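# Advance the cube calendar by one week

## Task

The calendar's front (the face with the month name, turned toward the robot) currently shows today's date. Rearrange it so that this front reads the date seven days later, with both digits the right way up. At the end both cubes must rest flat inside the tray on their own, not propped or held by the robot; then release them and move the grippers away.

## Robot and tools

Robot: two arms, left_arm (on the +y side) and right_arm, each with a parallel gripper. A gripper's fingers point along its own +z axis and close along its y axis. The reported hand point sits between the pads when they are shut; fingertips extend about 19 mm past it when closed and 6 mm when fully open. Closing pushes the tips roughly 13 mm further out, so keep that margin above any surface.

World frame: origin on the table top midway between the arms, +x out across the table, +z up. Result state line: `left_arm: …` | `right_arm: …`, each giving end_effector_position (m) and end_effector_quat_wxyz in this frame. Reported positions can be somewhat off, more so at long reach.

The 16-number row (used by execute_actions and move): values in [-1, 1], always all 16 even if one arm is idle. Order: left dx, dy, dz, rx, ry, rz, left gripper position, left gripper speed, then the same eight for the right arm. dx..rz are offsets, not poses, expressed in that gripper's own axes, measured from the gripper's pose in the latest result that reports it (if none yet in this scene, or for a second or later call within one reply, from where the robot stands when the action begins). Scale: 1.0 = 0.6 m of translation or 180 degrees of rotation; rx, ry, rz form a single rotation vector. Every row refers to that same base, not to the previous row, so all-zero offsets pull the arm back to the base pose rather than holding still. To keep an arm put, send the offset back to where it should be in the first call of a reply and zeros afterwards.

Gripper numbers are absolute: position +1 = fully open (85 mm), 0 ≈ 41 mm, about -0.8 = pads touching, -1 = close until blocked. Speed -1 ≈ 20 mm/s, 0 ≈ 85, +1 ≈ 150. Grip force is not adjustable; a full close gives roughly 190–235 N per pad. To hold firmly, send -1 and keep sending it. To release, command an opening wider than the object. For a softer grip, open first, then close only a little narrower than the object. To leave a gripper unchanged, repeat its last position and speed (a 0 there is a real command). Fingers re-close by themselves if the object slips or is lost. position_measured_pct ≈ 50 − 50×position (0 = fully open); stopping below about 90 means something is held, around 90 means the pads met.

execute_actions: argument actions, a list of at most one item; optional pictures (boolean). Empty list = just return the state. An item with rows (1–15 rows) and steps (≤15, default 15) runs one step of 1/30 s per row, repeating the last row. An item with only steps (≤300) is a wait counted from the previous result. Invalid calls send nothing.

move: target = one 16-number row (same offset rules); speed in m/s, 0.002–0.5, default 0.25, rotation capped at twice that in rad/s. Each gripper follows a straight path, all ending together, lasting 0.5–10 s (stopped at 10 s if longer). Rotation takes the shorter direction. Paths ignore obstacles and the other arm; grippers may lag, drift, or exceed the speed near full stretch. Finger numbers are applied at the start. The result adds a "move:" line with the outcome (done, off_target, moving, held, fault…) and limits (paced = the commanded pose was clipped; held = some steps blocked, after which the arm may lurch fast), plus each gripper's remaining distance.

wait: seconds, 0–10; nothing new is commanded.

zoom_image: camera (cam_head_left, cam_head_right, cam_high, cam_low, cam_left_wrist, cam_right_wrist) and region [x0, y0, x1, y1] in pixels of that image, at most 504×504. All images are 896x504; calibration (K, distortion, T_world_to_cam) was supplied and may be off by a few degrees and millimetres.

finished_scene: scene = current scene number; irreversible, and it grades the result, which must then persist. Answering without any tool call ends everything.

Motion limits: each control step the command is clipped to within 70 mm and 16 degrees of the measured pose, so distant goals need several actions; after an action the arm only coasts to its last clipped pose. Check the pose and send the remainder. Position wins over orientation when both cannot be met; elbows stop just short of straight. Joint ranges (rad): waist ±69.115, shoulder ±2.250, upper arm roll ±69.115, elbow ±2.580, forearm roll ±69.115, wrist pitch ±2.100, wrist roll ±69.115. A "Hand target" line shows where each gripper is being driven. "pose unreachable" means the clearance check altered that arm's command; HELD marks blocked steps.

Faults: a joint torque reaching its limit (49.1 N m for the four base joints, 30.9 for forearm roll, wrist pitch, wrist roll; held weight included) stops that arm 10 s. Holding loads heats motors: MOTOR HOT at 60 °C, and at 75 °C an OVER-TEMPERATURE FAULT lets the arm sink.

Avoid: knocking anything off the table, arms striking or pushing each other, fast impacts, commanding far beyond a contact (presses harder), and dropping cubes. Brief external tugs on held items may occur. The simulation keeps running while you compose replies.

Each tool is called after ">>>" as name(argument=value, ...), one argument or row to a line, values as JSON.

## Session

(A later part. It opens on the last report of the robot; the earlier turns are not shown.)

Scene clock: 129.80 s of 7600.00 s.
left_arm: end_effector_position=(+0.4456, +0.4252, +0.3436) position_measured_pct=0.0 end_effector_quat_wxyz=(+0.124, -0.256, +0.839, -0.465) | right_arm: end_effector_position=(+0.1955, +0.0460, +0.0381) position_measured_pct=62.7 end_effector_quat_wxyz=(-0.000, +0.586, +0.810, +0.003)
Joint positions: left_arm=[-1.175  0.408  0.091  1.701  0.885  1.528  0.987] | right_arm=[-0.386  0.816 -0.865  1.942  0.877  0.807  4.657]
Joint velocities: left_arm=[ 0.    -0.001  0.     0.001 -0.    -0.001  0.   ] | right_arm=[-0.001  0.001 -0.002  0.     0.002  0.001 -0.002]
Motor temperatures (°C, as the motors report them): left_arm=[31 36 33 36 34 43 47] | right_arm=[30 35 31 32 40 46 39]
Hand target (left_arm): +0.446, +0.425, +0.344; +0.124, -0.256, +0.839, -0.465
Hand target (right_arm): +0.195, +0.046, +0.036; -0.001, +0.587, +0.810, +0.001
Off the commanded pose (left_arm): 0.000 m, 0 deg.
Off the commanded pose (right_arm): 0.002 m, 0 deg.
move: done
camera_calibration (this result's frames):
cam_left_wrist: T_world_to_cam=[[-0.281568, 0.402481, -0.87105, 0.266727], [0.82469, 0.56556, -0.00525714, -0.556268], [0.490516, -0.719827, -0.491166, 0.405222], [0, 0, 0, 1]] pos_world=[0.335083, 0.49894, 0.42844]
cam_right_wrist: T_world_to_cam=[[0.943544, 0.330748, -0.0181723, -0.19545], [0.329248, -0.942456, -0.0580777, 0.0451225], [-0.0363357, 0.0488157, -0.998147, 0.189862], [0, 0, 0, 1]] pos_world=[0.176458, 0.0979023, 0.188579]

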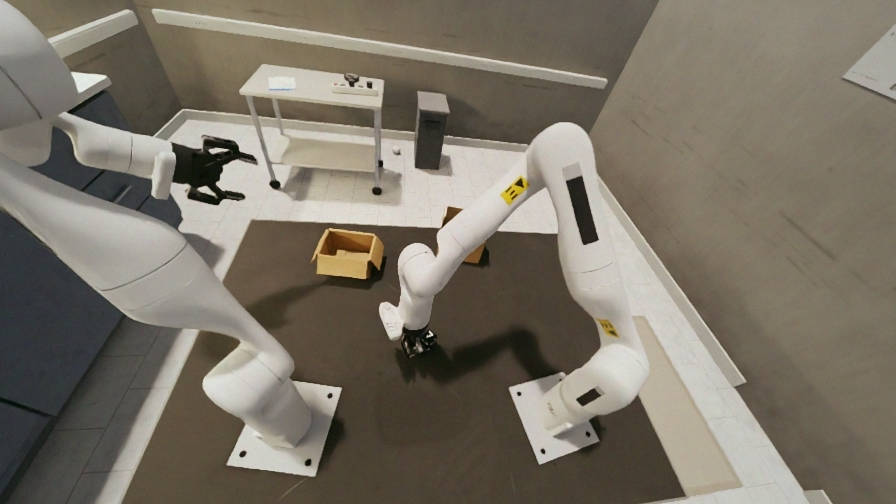

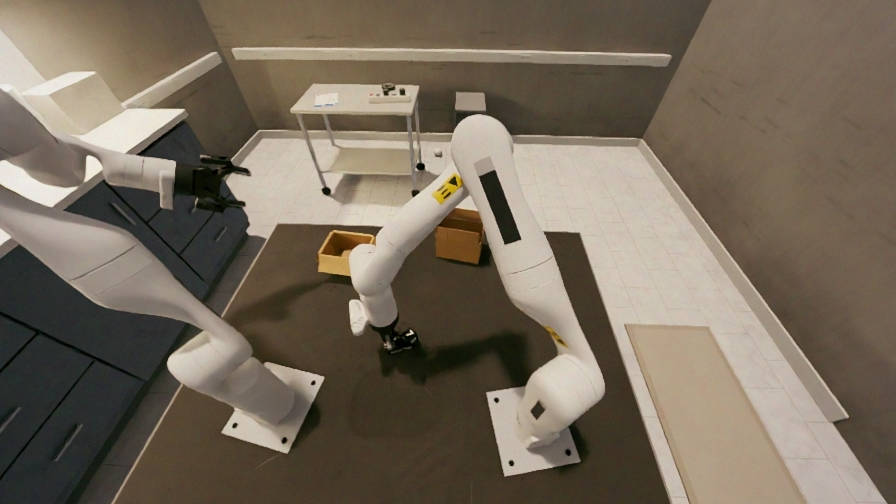

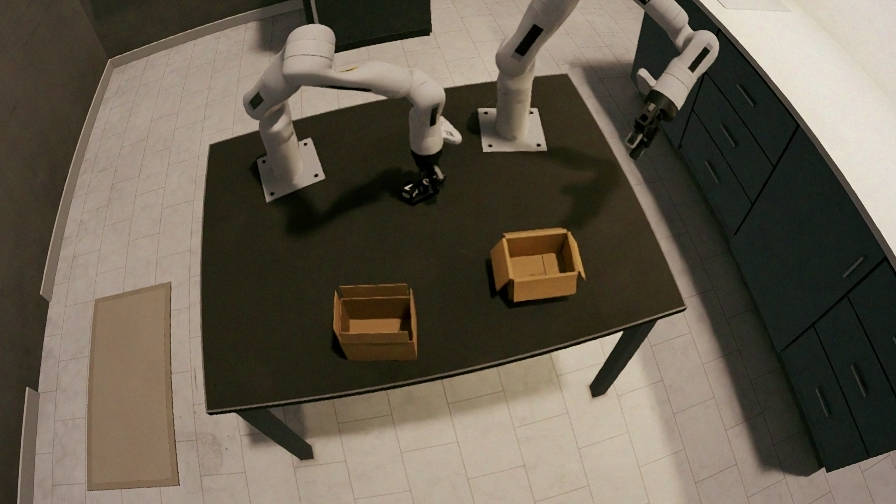

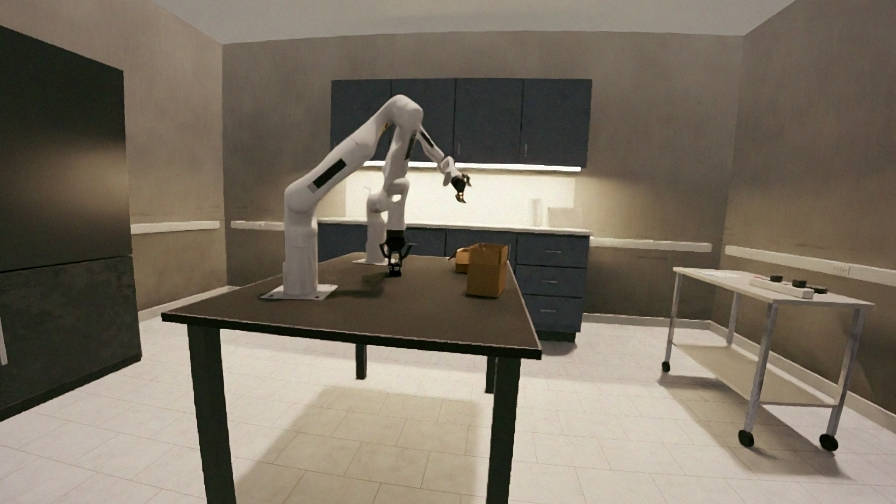

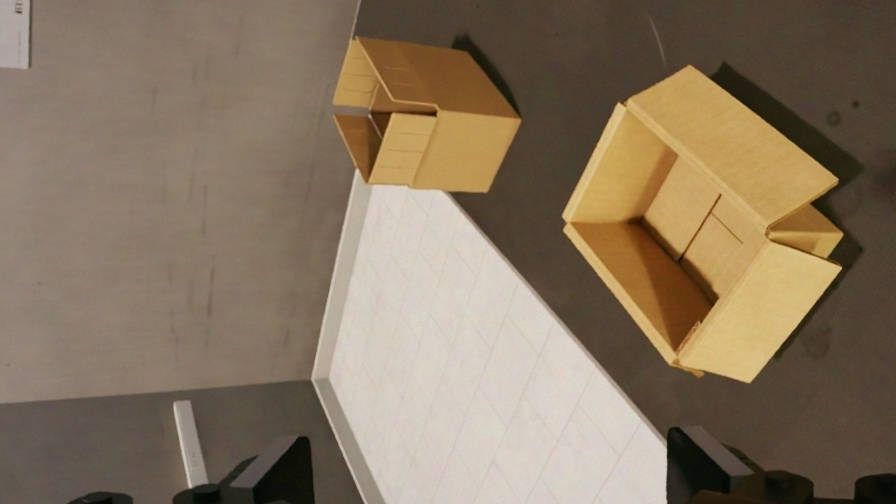

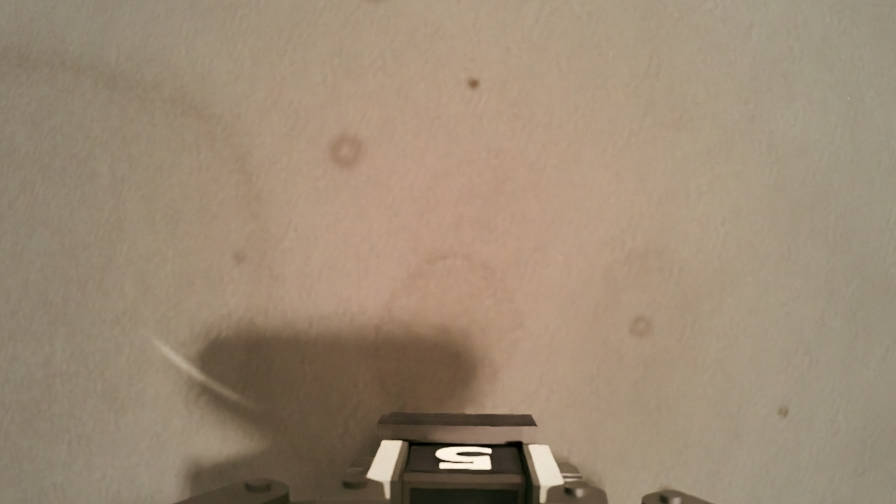

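>>> execute_actions(
  actions=[
    {"rows":[[0,0,0,0,0,0,1,0,0,0,0,0,0,0,0.2,0]],"steps":10},
  ],
  pictures=false,
)

>>> move(
  target=[0,0,0,0,0,0,1,0,-0.06,0,-0.15,0,0,0,0.2,0],
  speed=0.1,
)

Scene clock: 132.40 s of 7600.00 s.
left_arm: end_effector_position=(+0.4456, +0.4252, +0.3436) position_measured_pct=0.0 end_effector_quat_wxyz=(+0.124, -0.256, +0.839, -0.465) | right_arm: end_effector_position=(+0.1955, +0.0460, +0.0381) position_measured_pct=42.1 end_effector_quat_wxyz=(-0.000, +0.586, +0.810, +0.003)
Joint positions: left_arm=[-1.175  0.408  0.091  1.701  0.885  1.528  0.987] | right_arm=[-0.387  0.816 -0.864  1.942  0.876  0.807  4.657]
Joint velocities: left_arm=[-0.    -0.     0.001 -0.001 -0.     0.001 -0.   ] | right_arm=[-0.001  0.002 -0.    -0.    -0.    -0.002  0.   ]
Motor temperatures (°C, as the motors report them): left_arm=[31 36 33 36 34 43 47] | right_arm=[30 35 31 32 40 46 39]
Hand target (left_arm): +0.446, +0.425, +0.344; +0.124, -0.256, +0.839, -0.465
Hand target (right_arm): +0.195, +0.046, +0.038; -0.000, +0.586, +0.810, +0.003
Off the commanded pose (left_arm): 0.000 m, 0 deg.
Off the commanded pose (right_arm): 0.000 m, 0 deg.
Steps of this call (steps 1 to 68: nothing new was sent; steps 69 to 78: all 10 steps of this action). Readings (end_effector_position | what the end effector reports):
69: left_arm (+0.4456, +0.4252, +0.3436) | right_arm (+0.1956, +0.0460, +0.0385) | left_arm position_measured_pct=0.0 | right_arm position_measured_pct=62.7
70: left_arm (+0.4456, +0.4252, +0.3436) | right_arm (+0.1959, +0.0462, +0.0391) | left_arm position_measured_pct=0.0 | right_arm position_measured_pct=62.3
72: left_arm (+0.4456, +0.4252, +0.3436) | right_arm (+0.1957, +0.0463, +0.0387) | left_arm position_measured_pct=0.0 | right_arm position_measured_pct=57.9
76: left_arm (+0.4456, +0.4252, +0.3436) | right_arm (+0.1956, +0.0460, +0.0382) | left_arm position_measured_pct=0.0 | right_arm position_measured_pct=46.4
78: the state above

Scene clock: 134.00 s of 7600.00 s.
left_arm: end_effector_position=(+0.4456, +0.4252, +0.3436) position_measured_pct=0.0 end_effector_quat_wxyz=(+0.124, -0.256, +0.839, -0.465) | right_arm: end_effector_position=(+0.2064, +0.0113, +0.1280) position_measured_pct=40.1 end_effector_quat_wxyz=(-0.001, +0.586, +0.810, +0.002)
Joint positions: left_arm=[-1.175  0.408  0.091  1.701  0.885  1.528  0.987] | right_arm=[-0.187  0.629 -1.036  1.939  0.666  0.959  4.863]
Joint velocities: left_arm=[-0.    -0.002  0.    -0.001 -0.001 -0.    -0.001] | right_arm=[ 0.007 -0.005  0.002 -0.    -0.001  0.002  0.001]
Motor temperatures (°C, as the motors report them): left_arm=[31 36 33 36 34 43 47] | right_arm=[30 35 31 32 40 46 39]
Hand target (left_arm): +0.446, +0.425, +0.344; +0.124, -0.256, +0.839, -0.465
Hand target (right_arm): +0.207, +0.011, +0.128; -0.001, +0.587, +0.810, +0.002
Off the commanded pose (left_arm): 0.000 m, 0 deg.
Off the commanded pose (right_arm): 0.000 m, 0 deg.
move: done
camera_calibration (this result's frames):
cam_left_wrist: T_world_to_cam=[[-0.281568, 0.40248, -0.87105, 0.266727], [0.824689, 0.565562, -0.00525608, -0.55627], [0.490518, -0.719826, -0.491165, 0.40522], [0, 0, 0, 1]] pos_world=[0.335084, 0.498941, 0.428439]
cam_right_wrist: T_world_to_cam=[[0.94343, 0.331001, -0.0194344, -0.192511], [0.329428, -0.942375, -0.0583659, 0.0140986], [-0.0376336, 0.048662, -0.998106, 0.281974], [0, 0, 0, 1]] pos_world=[0.187588, 0.0632862, 0.278522]

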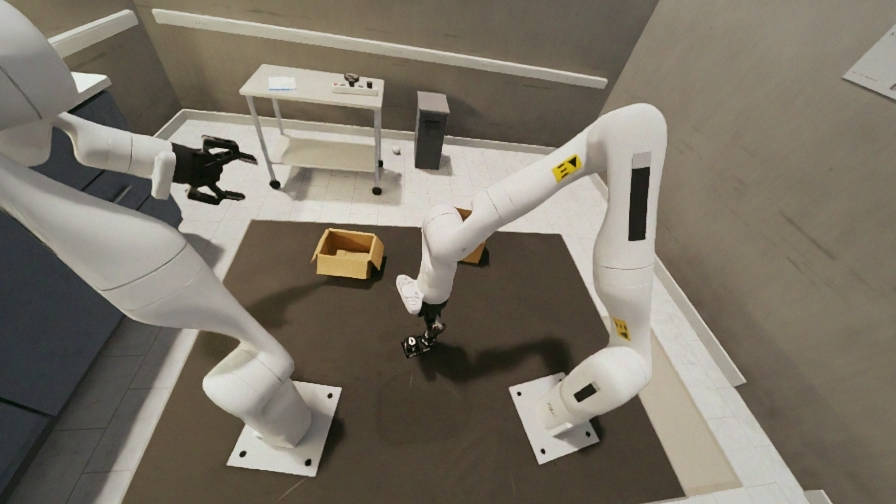

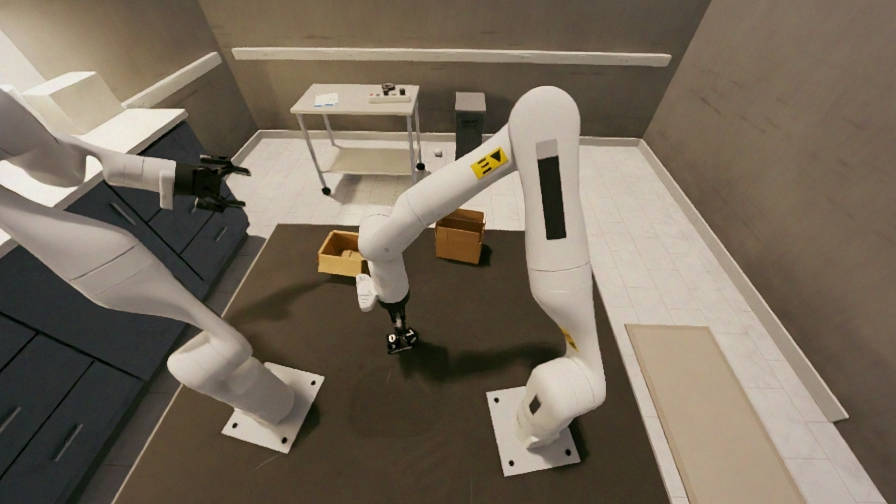

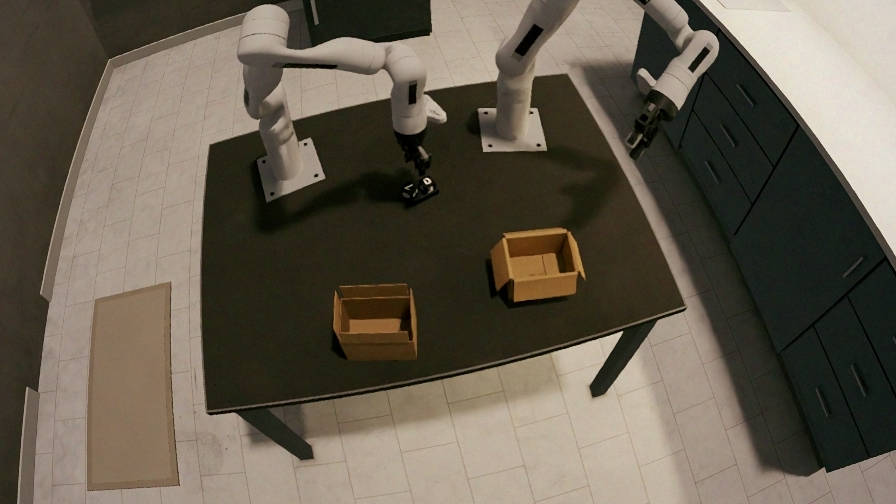

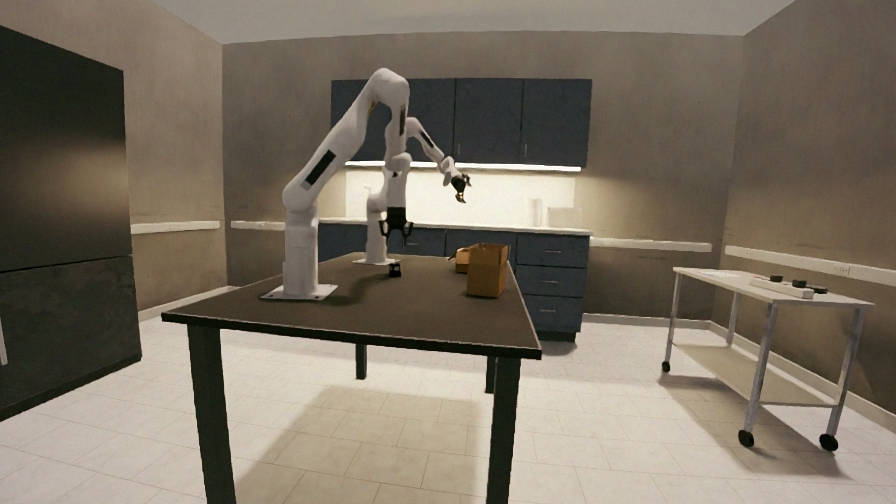

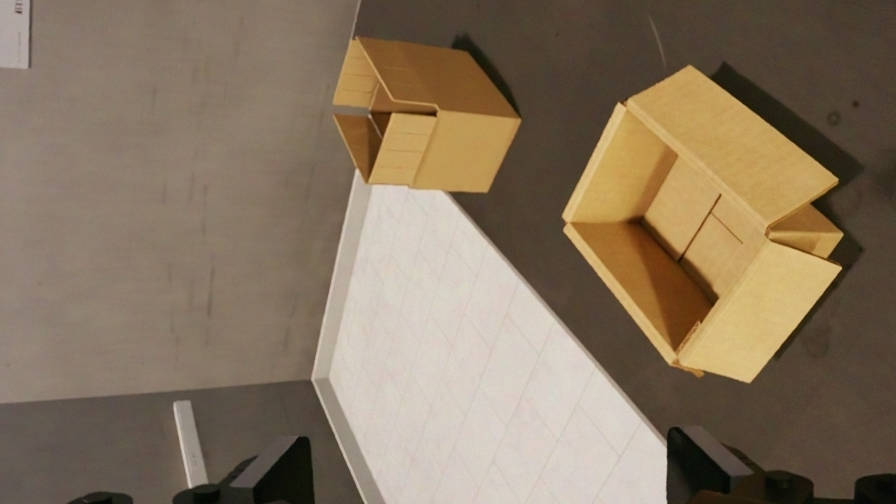

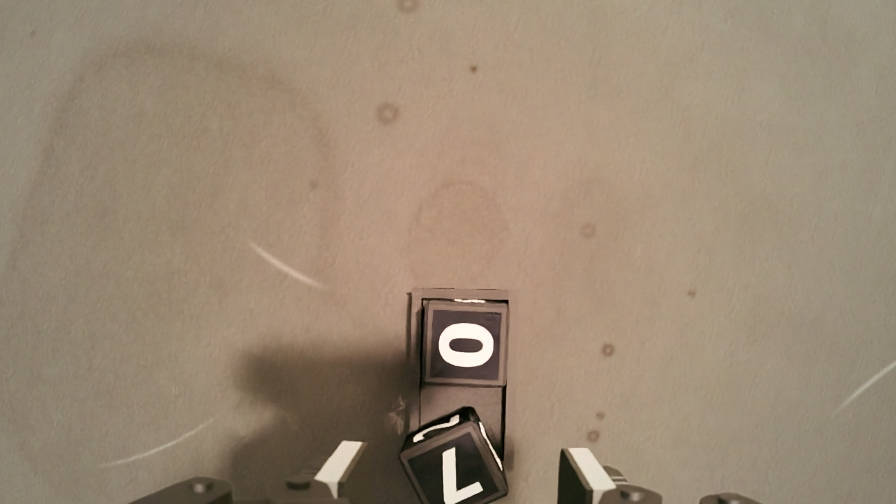

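>>> move(
  target=[0,0,0,0,0,0,1,0,-0.05,0,0,0,0,0,0.2,0],
  speed=0.1,
)

>>> zoom_image(
  camera="cam_head_left",
  region=[390,320,460,370],
)

Scene clock: 137.93 s of 7600.00 s.
left_arm: end_effector_position=(+0.4456, +0.4252, +0.3436) position_measured_pct=0.0 end_effector_quat_wxyz=(+0.124, -0.256, +0.839, -0.465) | right_arm: end_effector_position=(+0.2155, -0.0170, +0.1278) position_measured_pct=40.1 end_effector_quat_wxyz=(-0.001, +0.586, +0.810, +0.002)
Joint positions: left_arm=[-1.175  0.408  0.091  1.701  0.885  1.528  0.987] | right_arm=[-0.097  0.599 -1.056  1.998  0.659  0.93   4.912]
Joint velocities: left_arm=[ 0.    -0.002 -0.     0.001  0.     0.    -0.001] | right_arm=[ 0.008 -0.003  0.002  0.001 -0.002 -0.001  0.002]
Motor temperatures (°C, as the motors report them): left_arm=[31 36 33 36 34 43 47] | right_arm=[30 35 31 32 40 46 39]
Hand target (left_arm): +0.446, +0.425, +0.344; +0.124, -0.256, +0.839, -0.465
Hand target (right_arm): +0.216, -0.017, +0.128; -0.001, +0.586, +0.810, +0.002
Off the commanded pose (left_arm): 0.000 m, 0 deg.
Off the commanded pose (right_arm): 0.000 m, 0 deg.
move: done
camera_calibration (this result's frames):
cam_left_wrist: T_world_to_cam=[[-0.281568, 0.40248, -0.871051, 0.266727], [0.824688, 0.565563, -0.00525551, -0.556271], [0.490519, -0.719825, -0.491165, 0.405219], [0, 0, 0, 1]] pos_world=[0.335085, 0.498941, 0.428439]
cam_right_wrist: T_world_to_cam=[[0.943111, 0.331883, -0.0198772, -0.191569], [0.330286, -0.942071, -0.0584171, -0.0158057], [-0.0381134, 0.0485286, -0.998094, 0.283588], [0, 0, 0, 1]] pos_world=[0.1967, 0.0349264, 0.278316]

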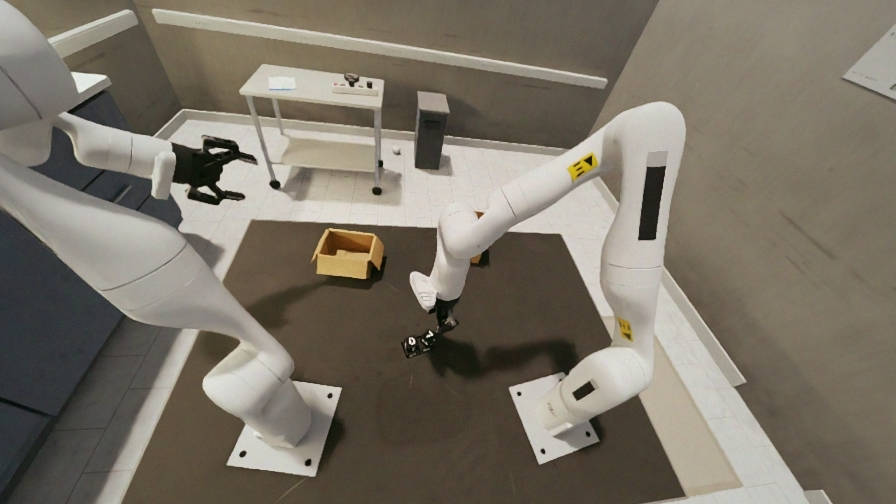

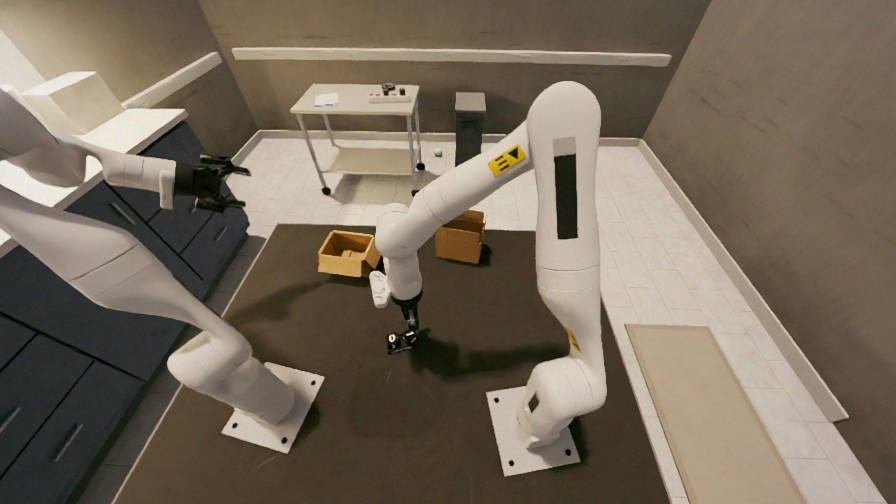

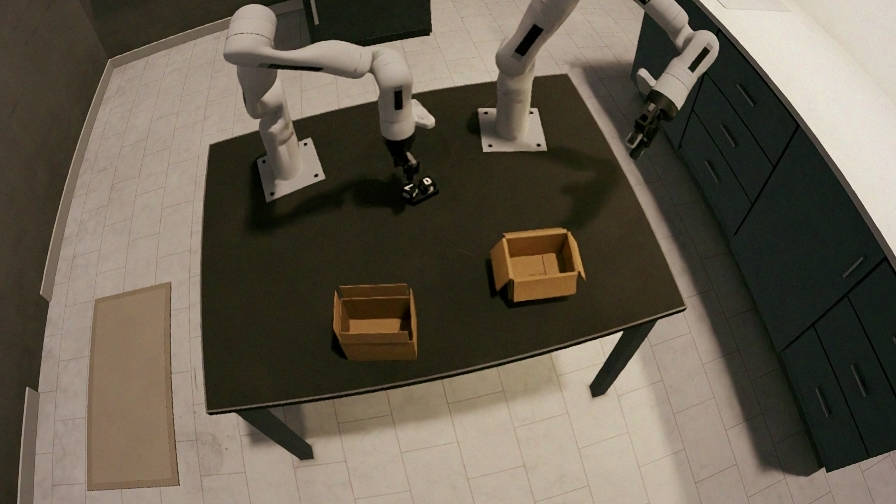

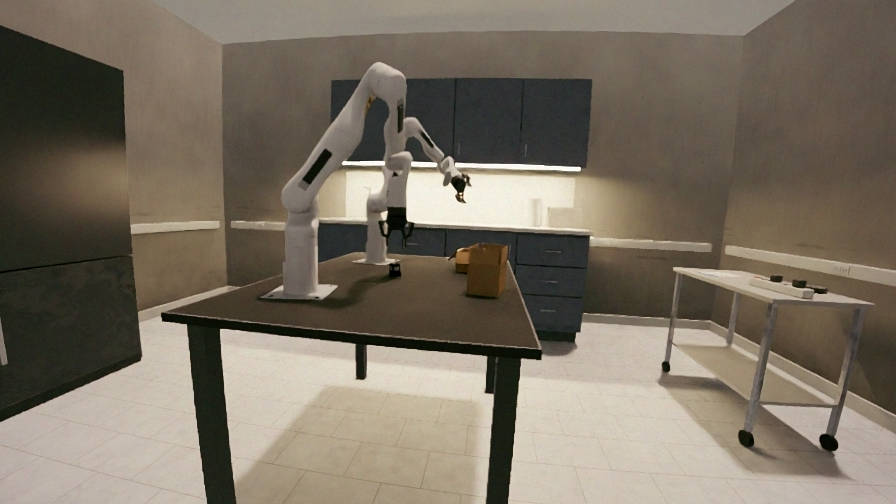

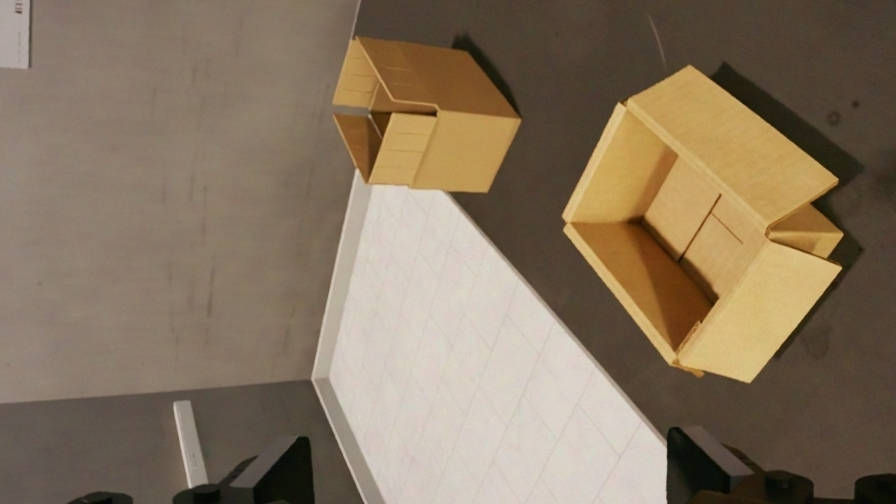

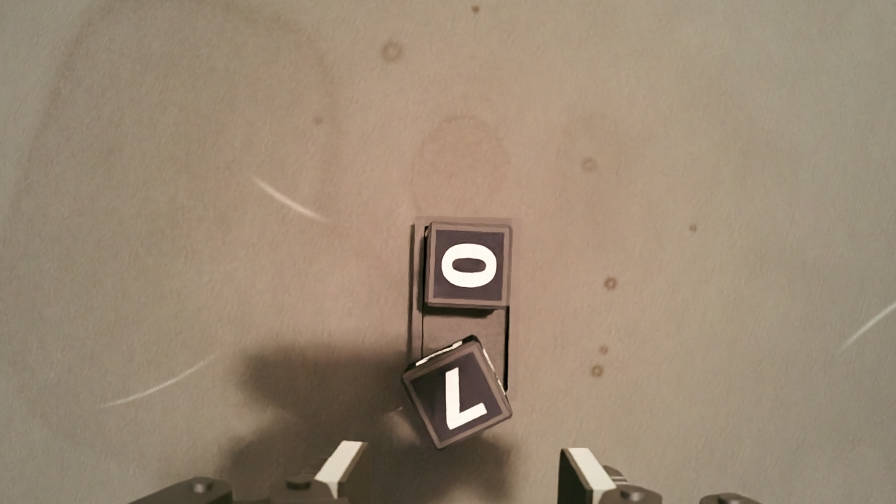

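Region (390, 320, 460, 370) of cam_head_left's 896x504 image, scaled by 7.200, with more detail than that image has; it fills the top 360 rows of this view, and the rest is white.

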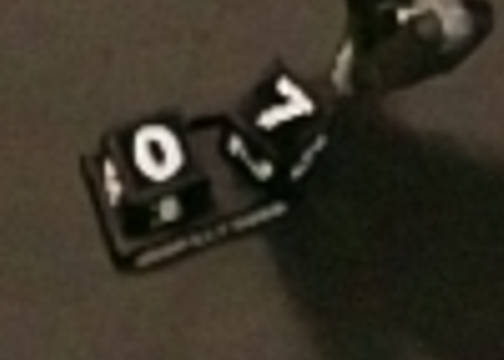

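>>> move(
  target=[0,0,0,0,0,0,1,0,0.0375,-0.003,0.071,0,0,-0.145,0.35,0],
  speed=0.1,
)

Scene clock: 143.77 s of 7600.00 s.
left_arm: end_effector_position=(+0.4456, +0.4252, +0.3436) position_measured_pct=0.0 end_effector_quat_wxyz=(+0.124, -0.256, +0.839, -0.465) | right_arm: end_effector_position=(+0.2068, +0.0041, +0.0852) position_measured_pct=32.5 end_effector_quat_wxyz=(-0.000, +0.388, +0.922, +0.002)
Joint positions: left_arm=[-1.175  0.408  0.091  1.701  0.885  1.528  0.987] | right_arm=[-0.171  0.744 -1.068  2.005  0.845  0.917  5.168]
Joint velocities: left_arm=[ 0.     0.001 -0.     0.001 -0.001 -0.     0.   ] | right_arm=[-0.001  0.002  0.     0.    -0.001  0.001  0.   ]
Motor temperatures (°C, as the motors report them): left_arm=[31 36 33 36 34 43 47] | right_arm=[30 35 31 32 40 46 39]
Hand target (left_arm): +0.446, +0.425, +0.344; +0.124, -0.256, +0.839, -0.465
Hand target (right_arm): +0.207, +0.004, +0.085; -0.000, +0.388, +0.922, +0.002
Off the commanded pose (left_arm): 0.000 m, 0 deg.
Off the commanded pose (right_arm): 0.000 m, 0 deg.
After step 90, 0.30 s passed at rest.
move: done
camera_calibration (this result's frames):
cam_left_wrist: T_world_to_cam=[[-0.281568, 0.40248, -0.871051, 0.266726], [0.824688, 0.565564, -0.00525498, -0.556273], [0.49052, -0.719825, -0.491165, 0.405218], [0, 0, 0, 1]] pos_world=[0.335085, 0.498942, 0.428438]
cam_right_wrist: T_world_to_cam=[[0.701151, 0.712789, -0.0178609, -0.1429], [0.711051, -0.700859, -0.0565918, -0.0754153], [-0.052856, 0.0269794, -0.998238, 0.242874], [0, 0, 0, 1]] pos_world=[0.166656, 0.0424493, 0.235625]

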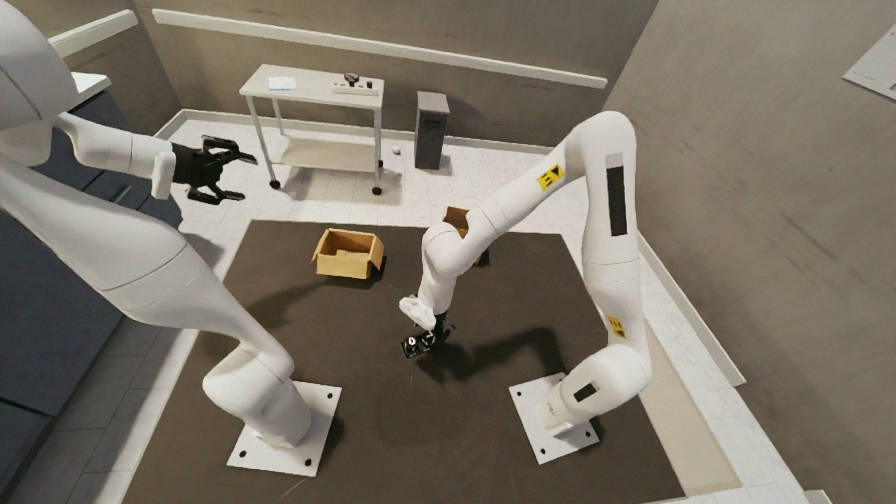

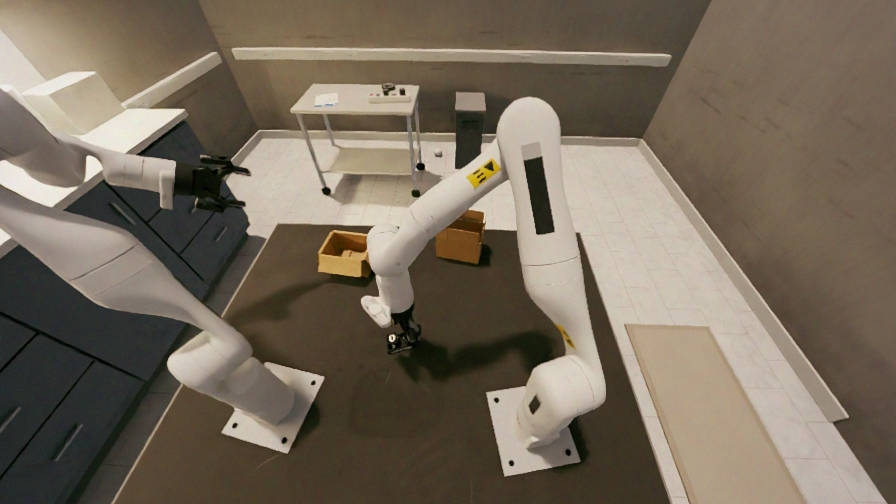

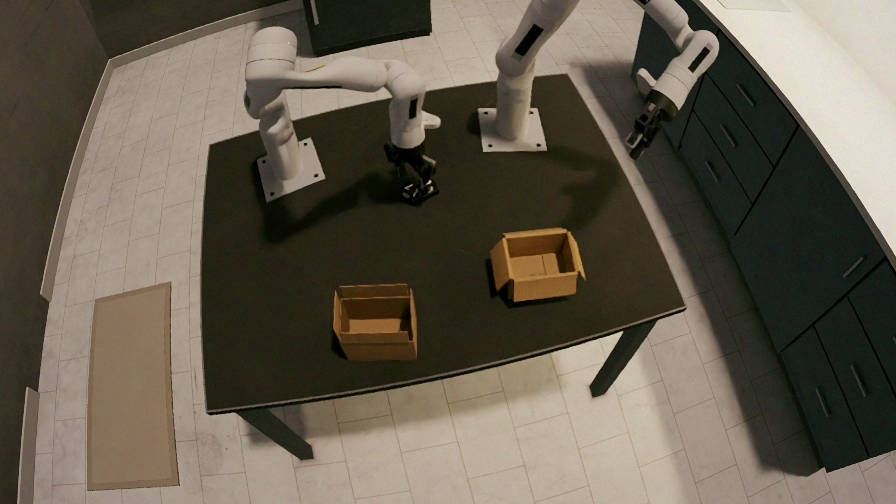

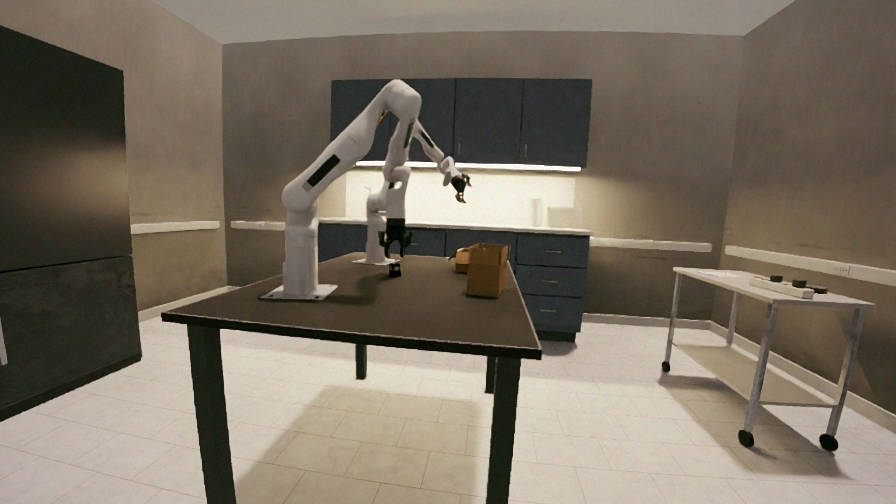

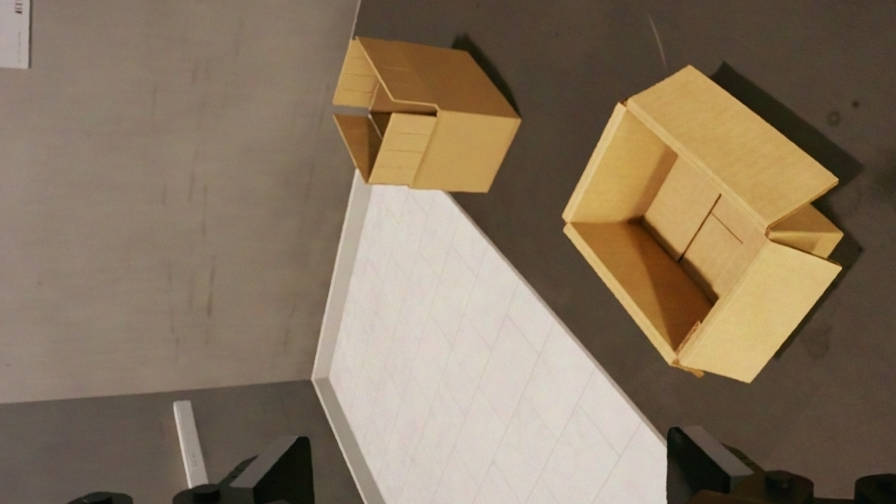

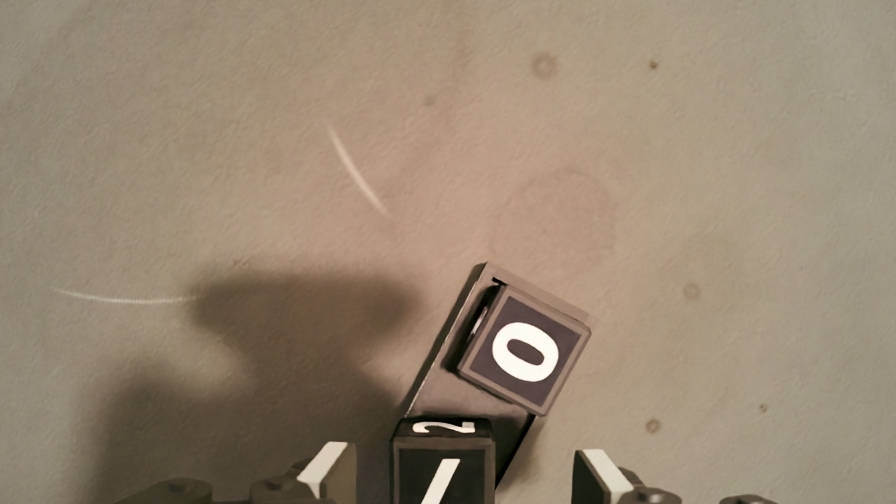

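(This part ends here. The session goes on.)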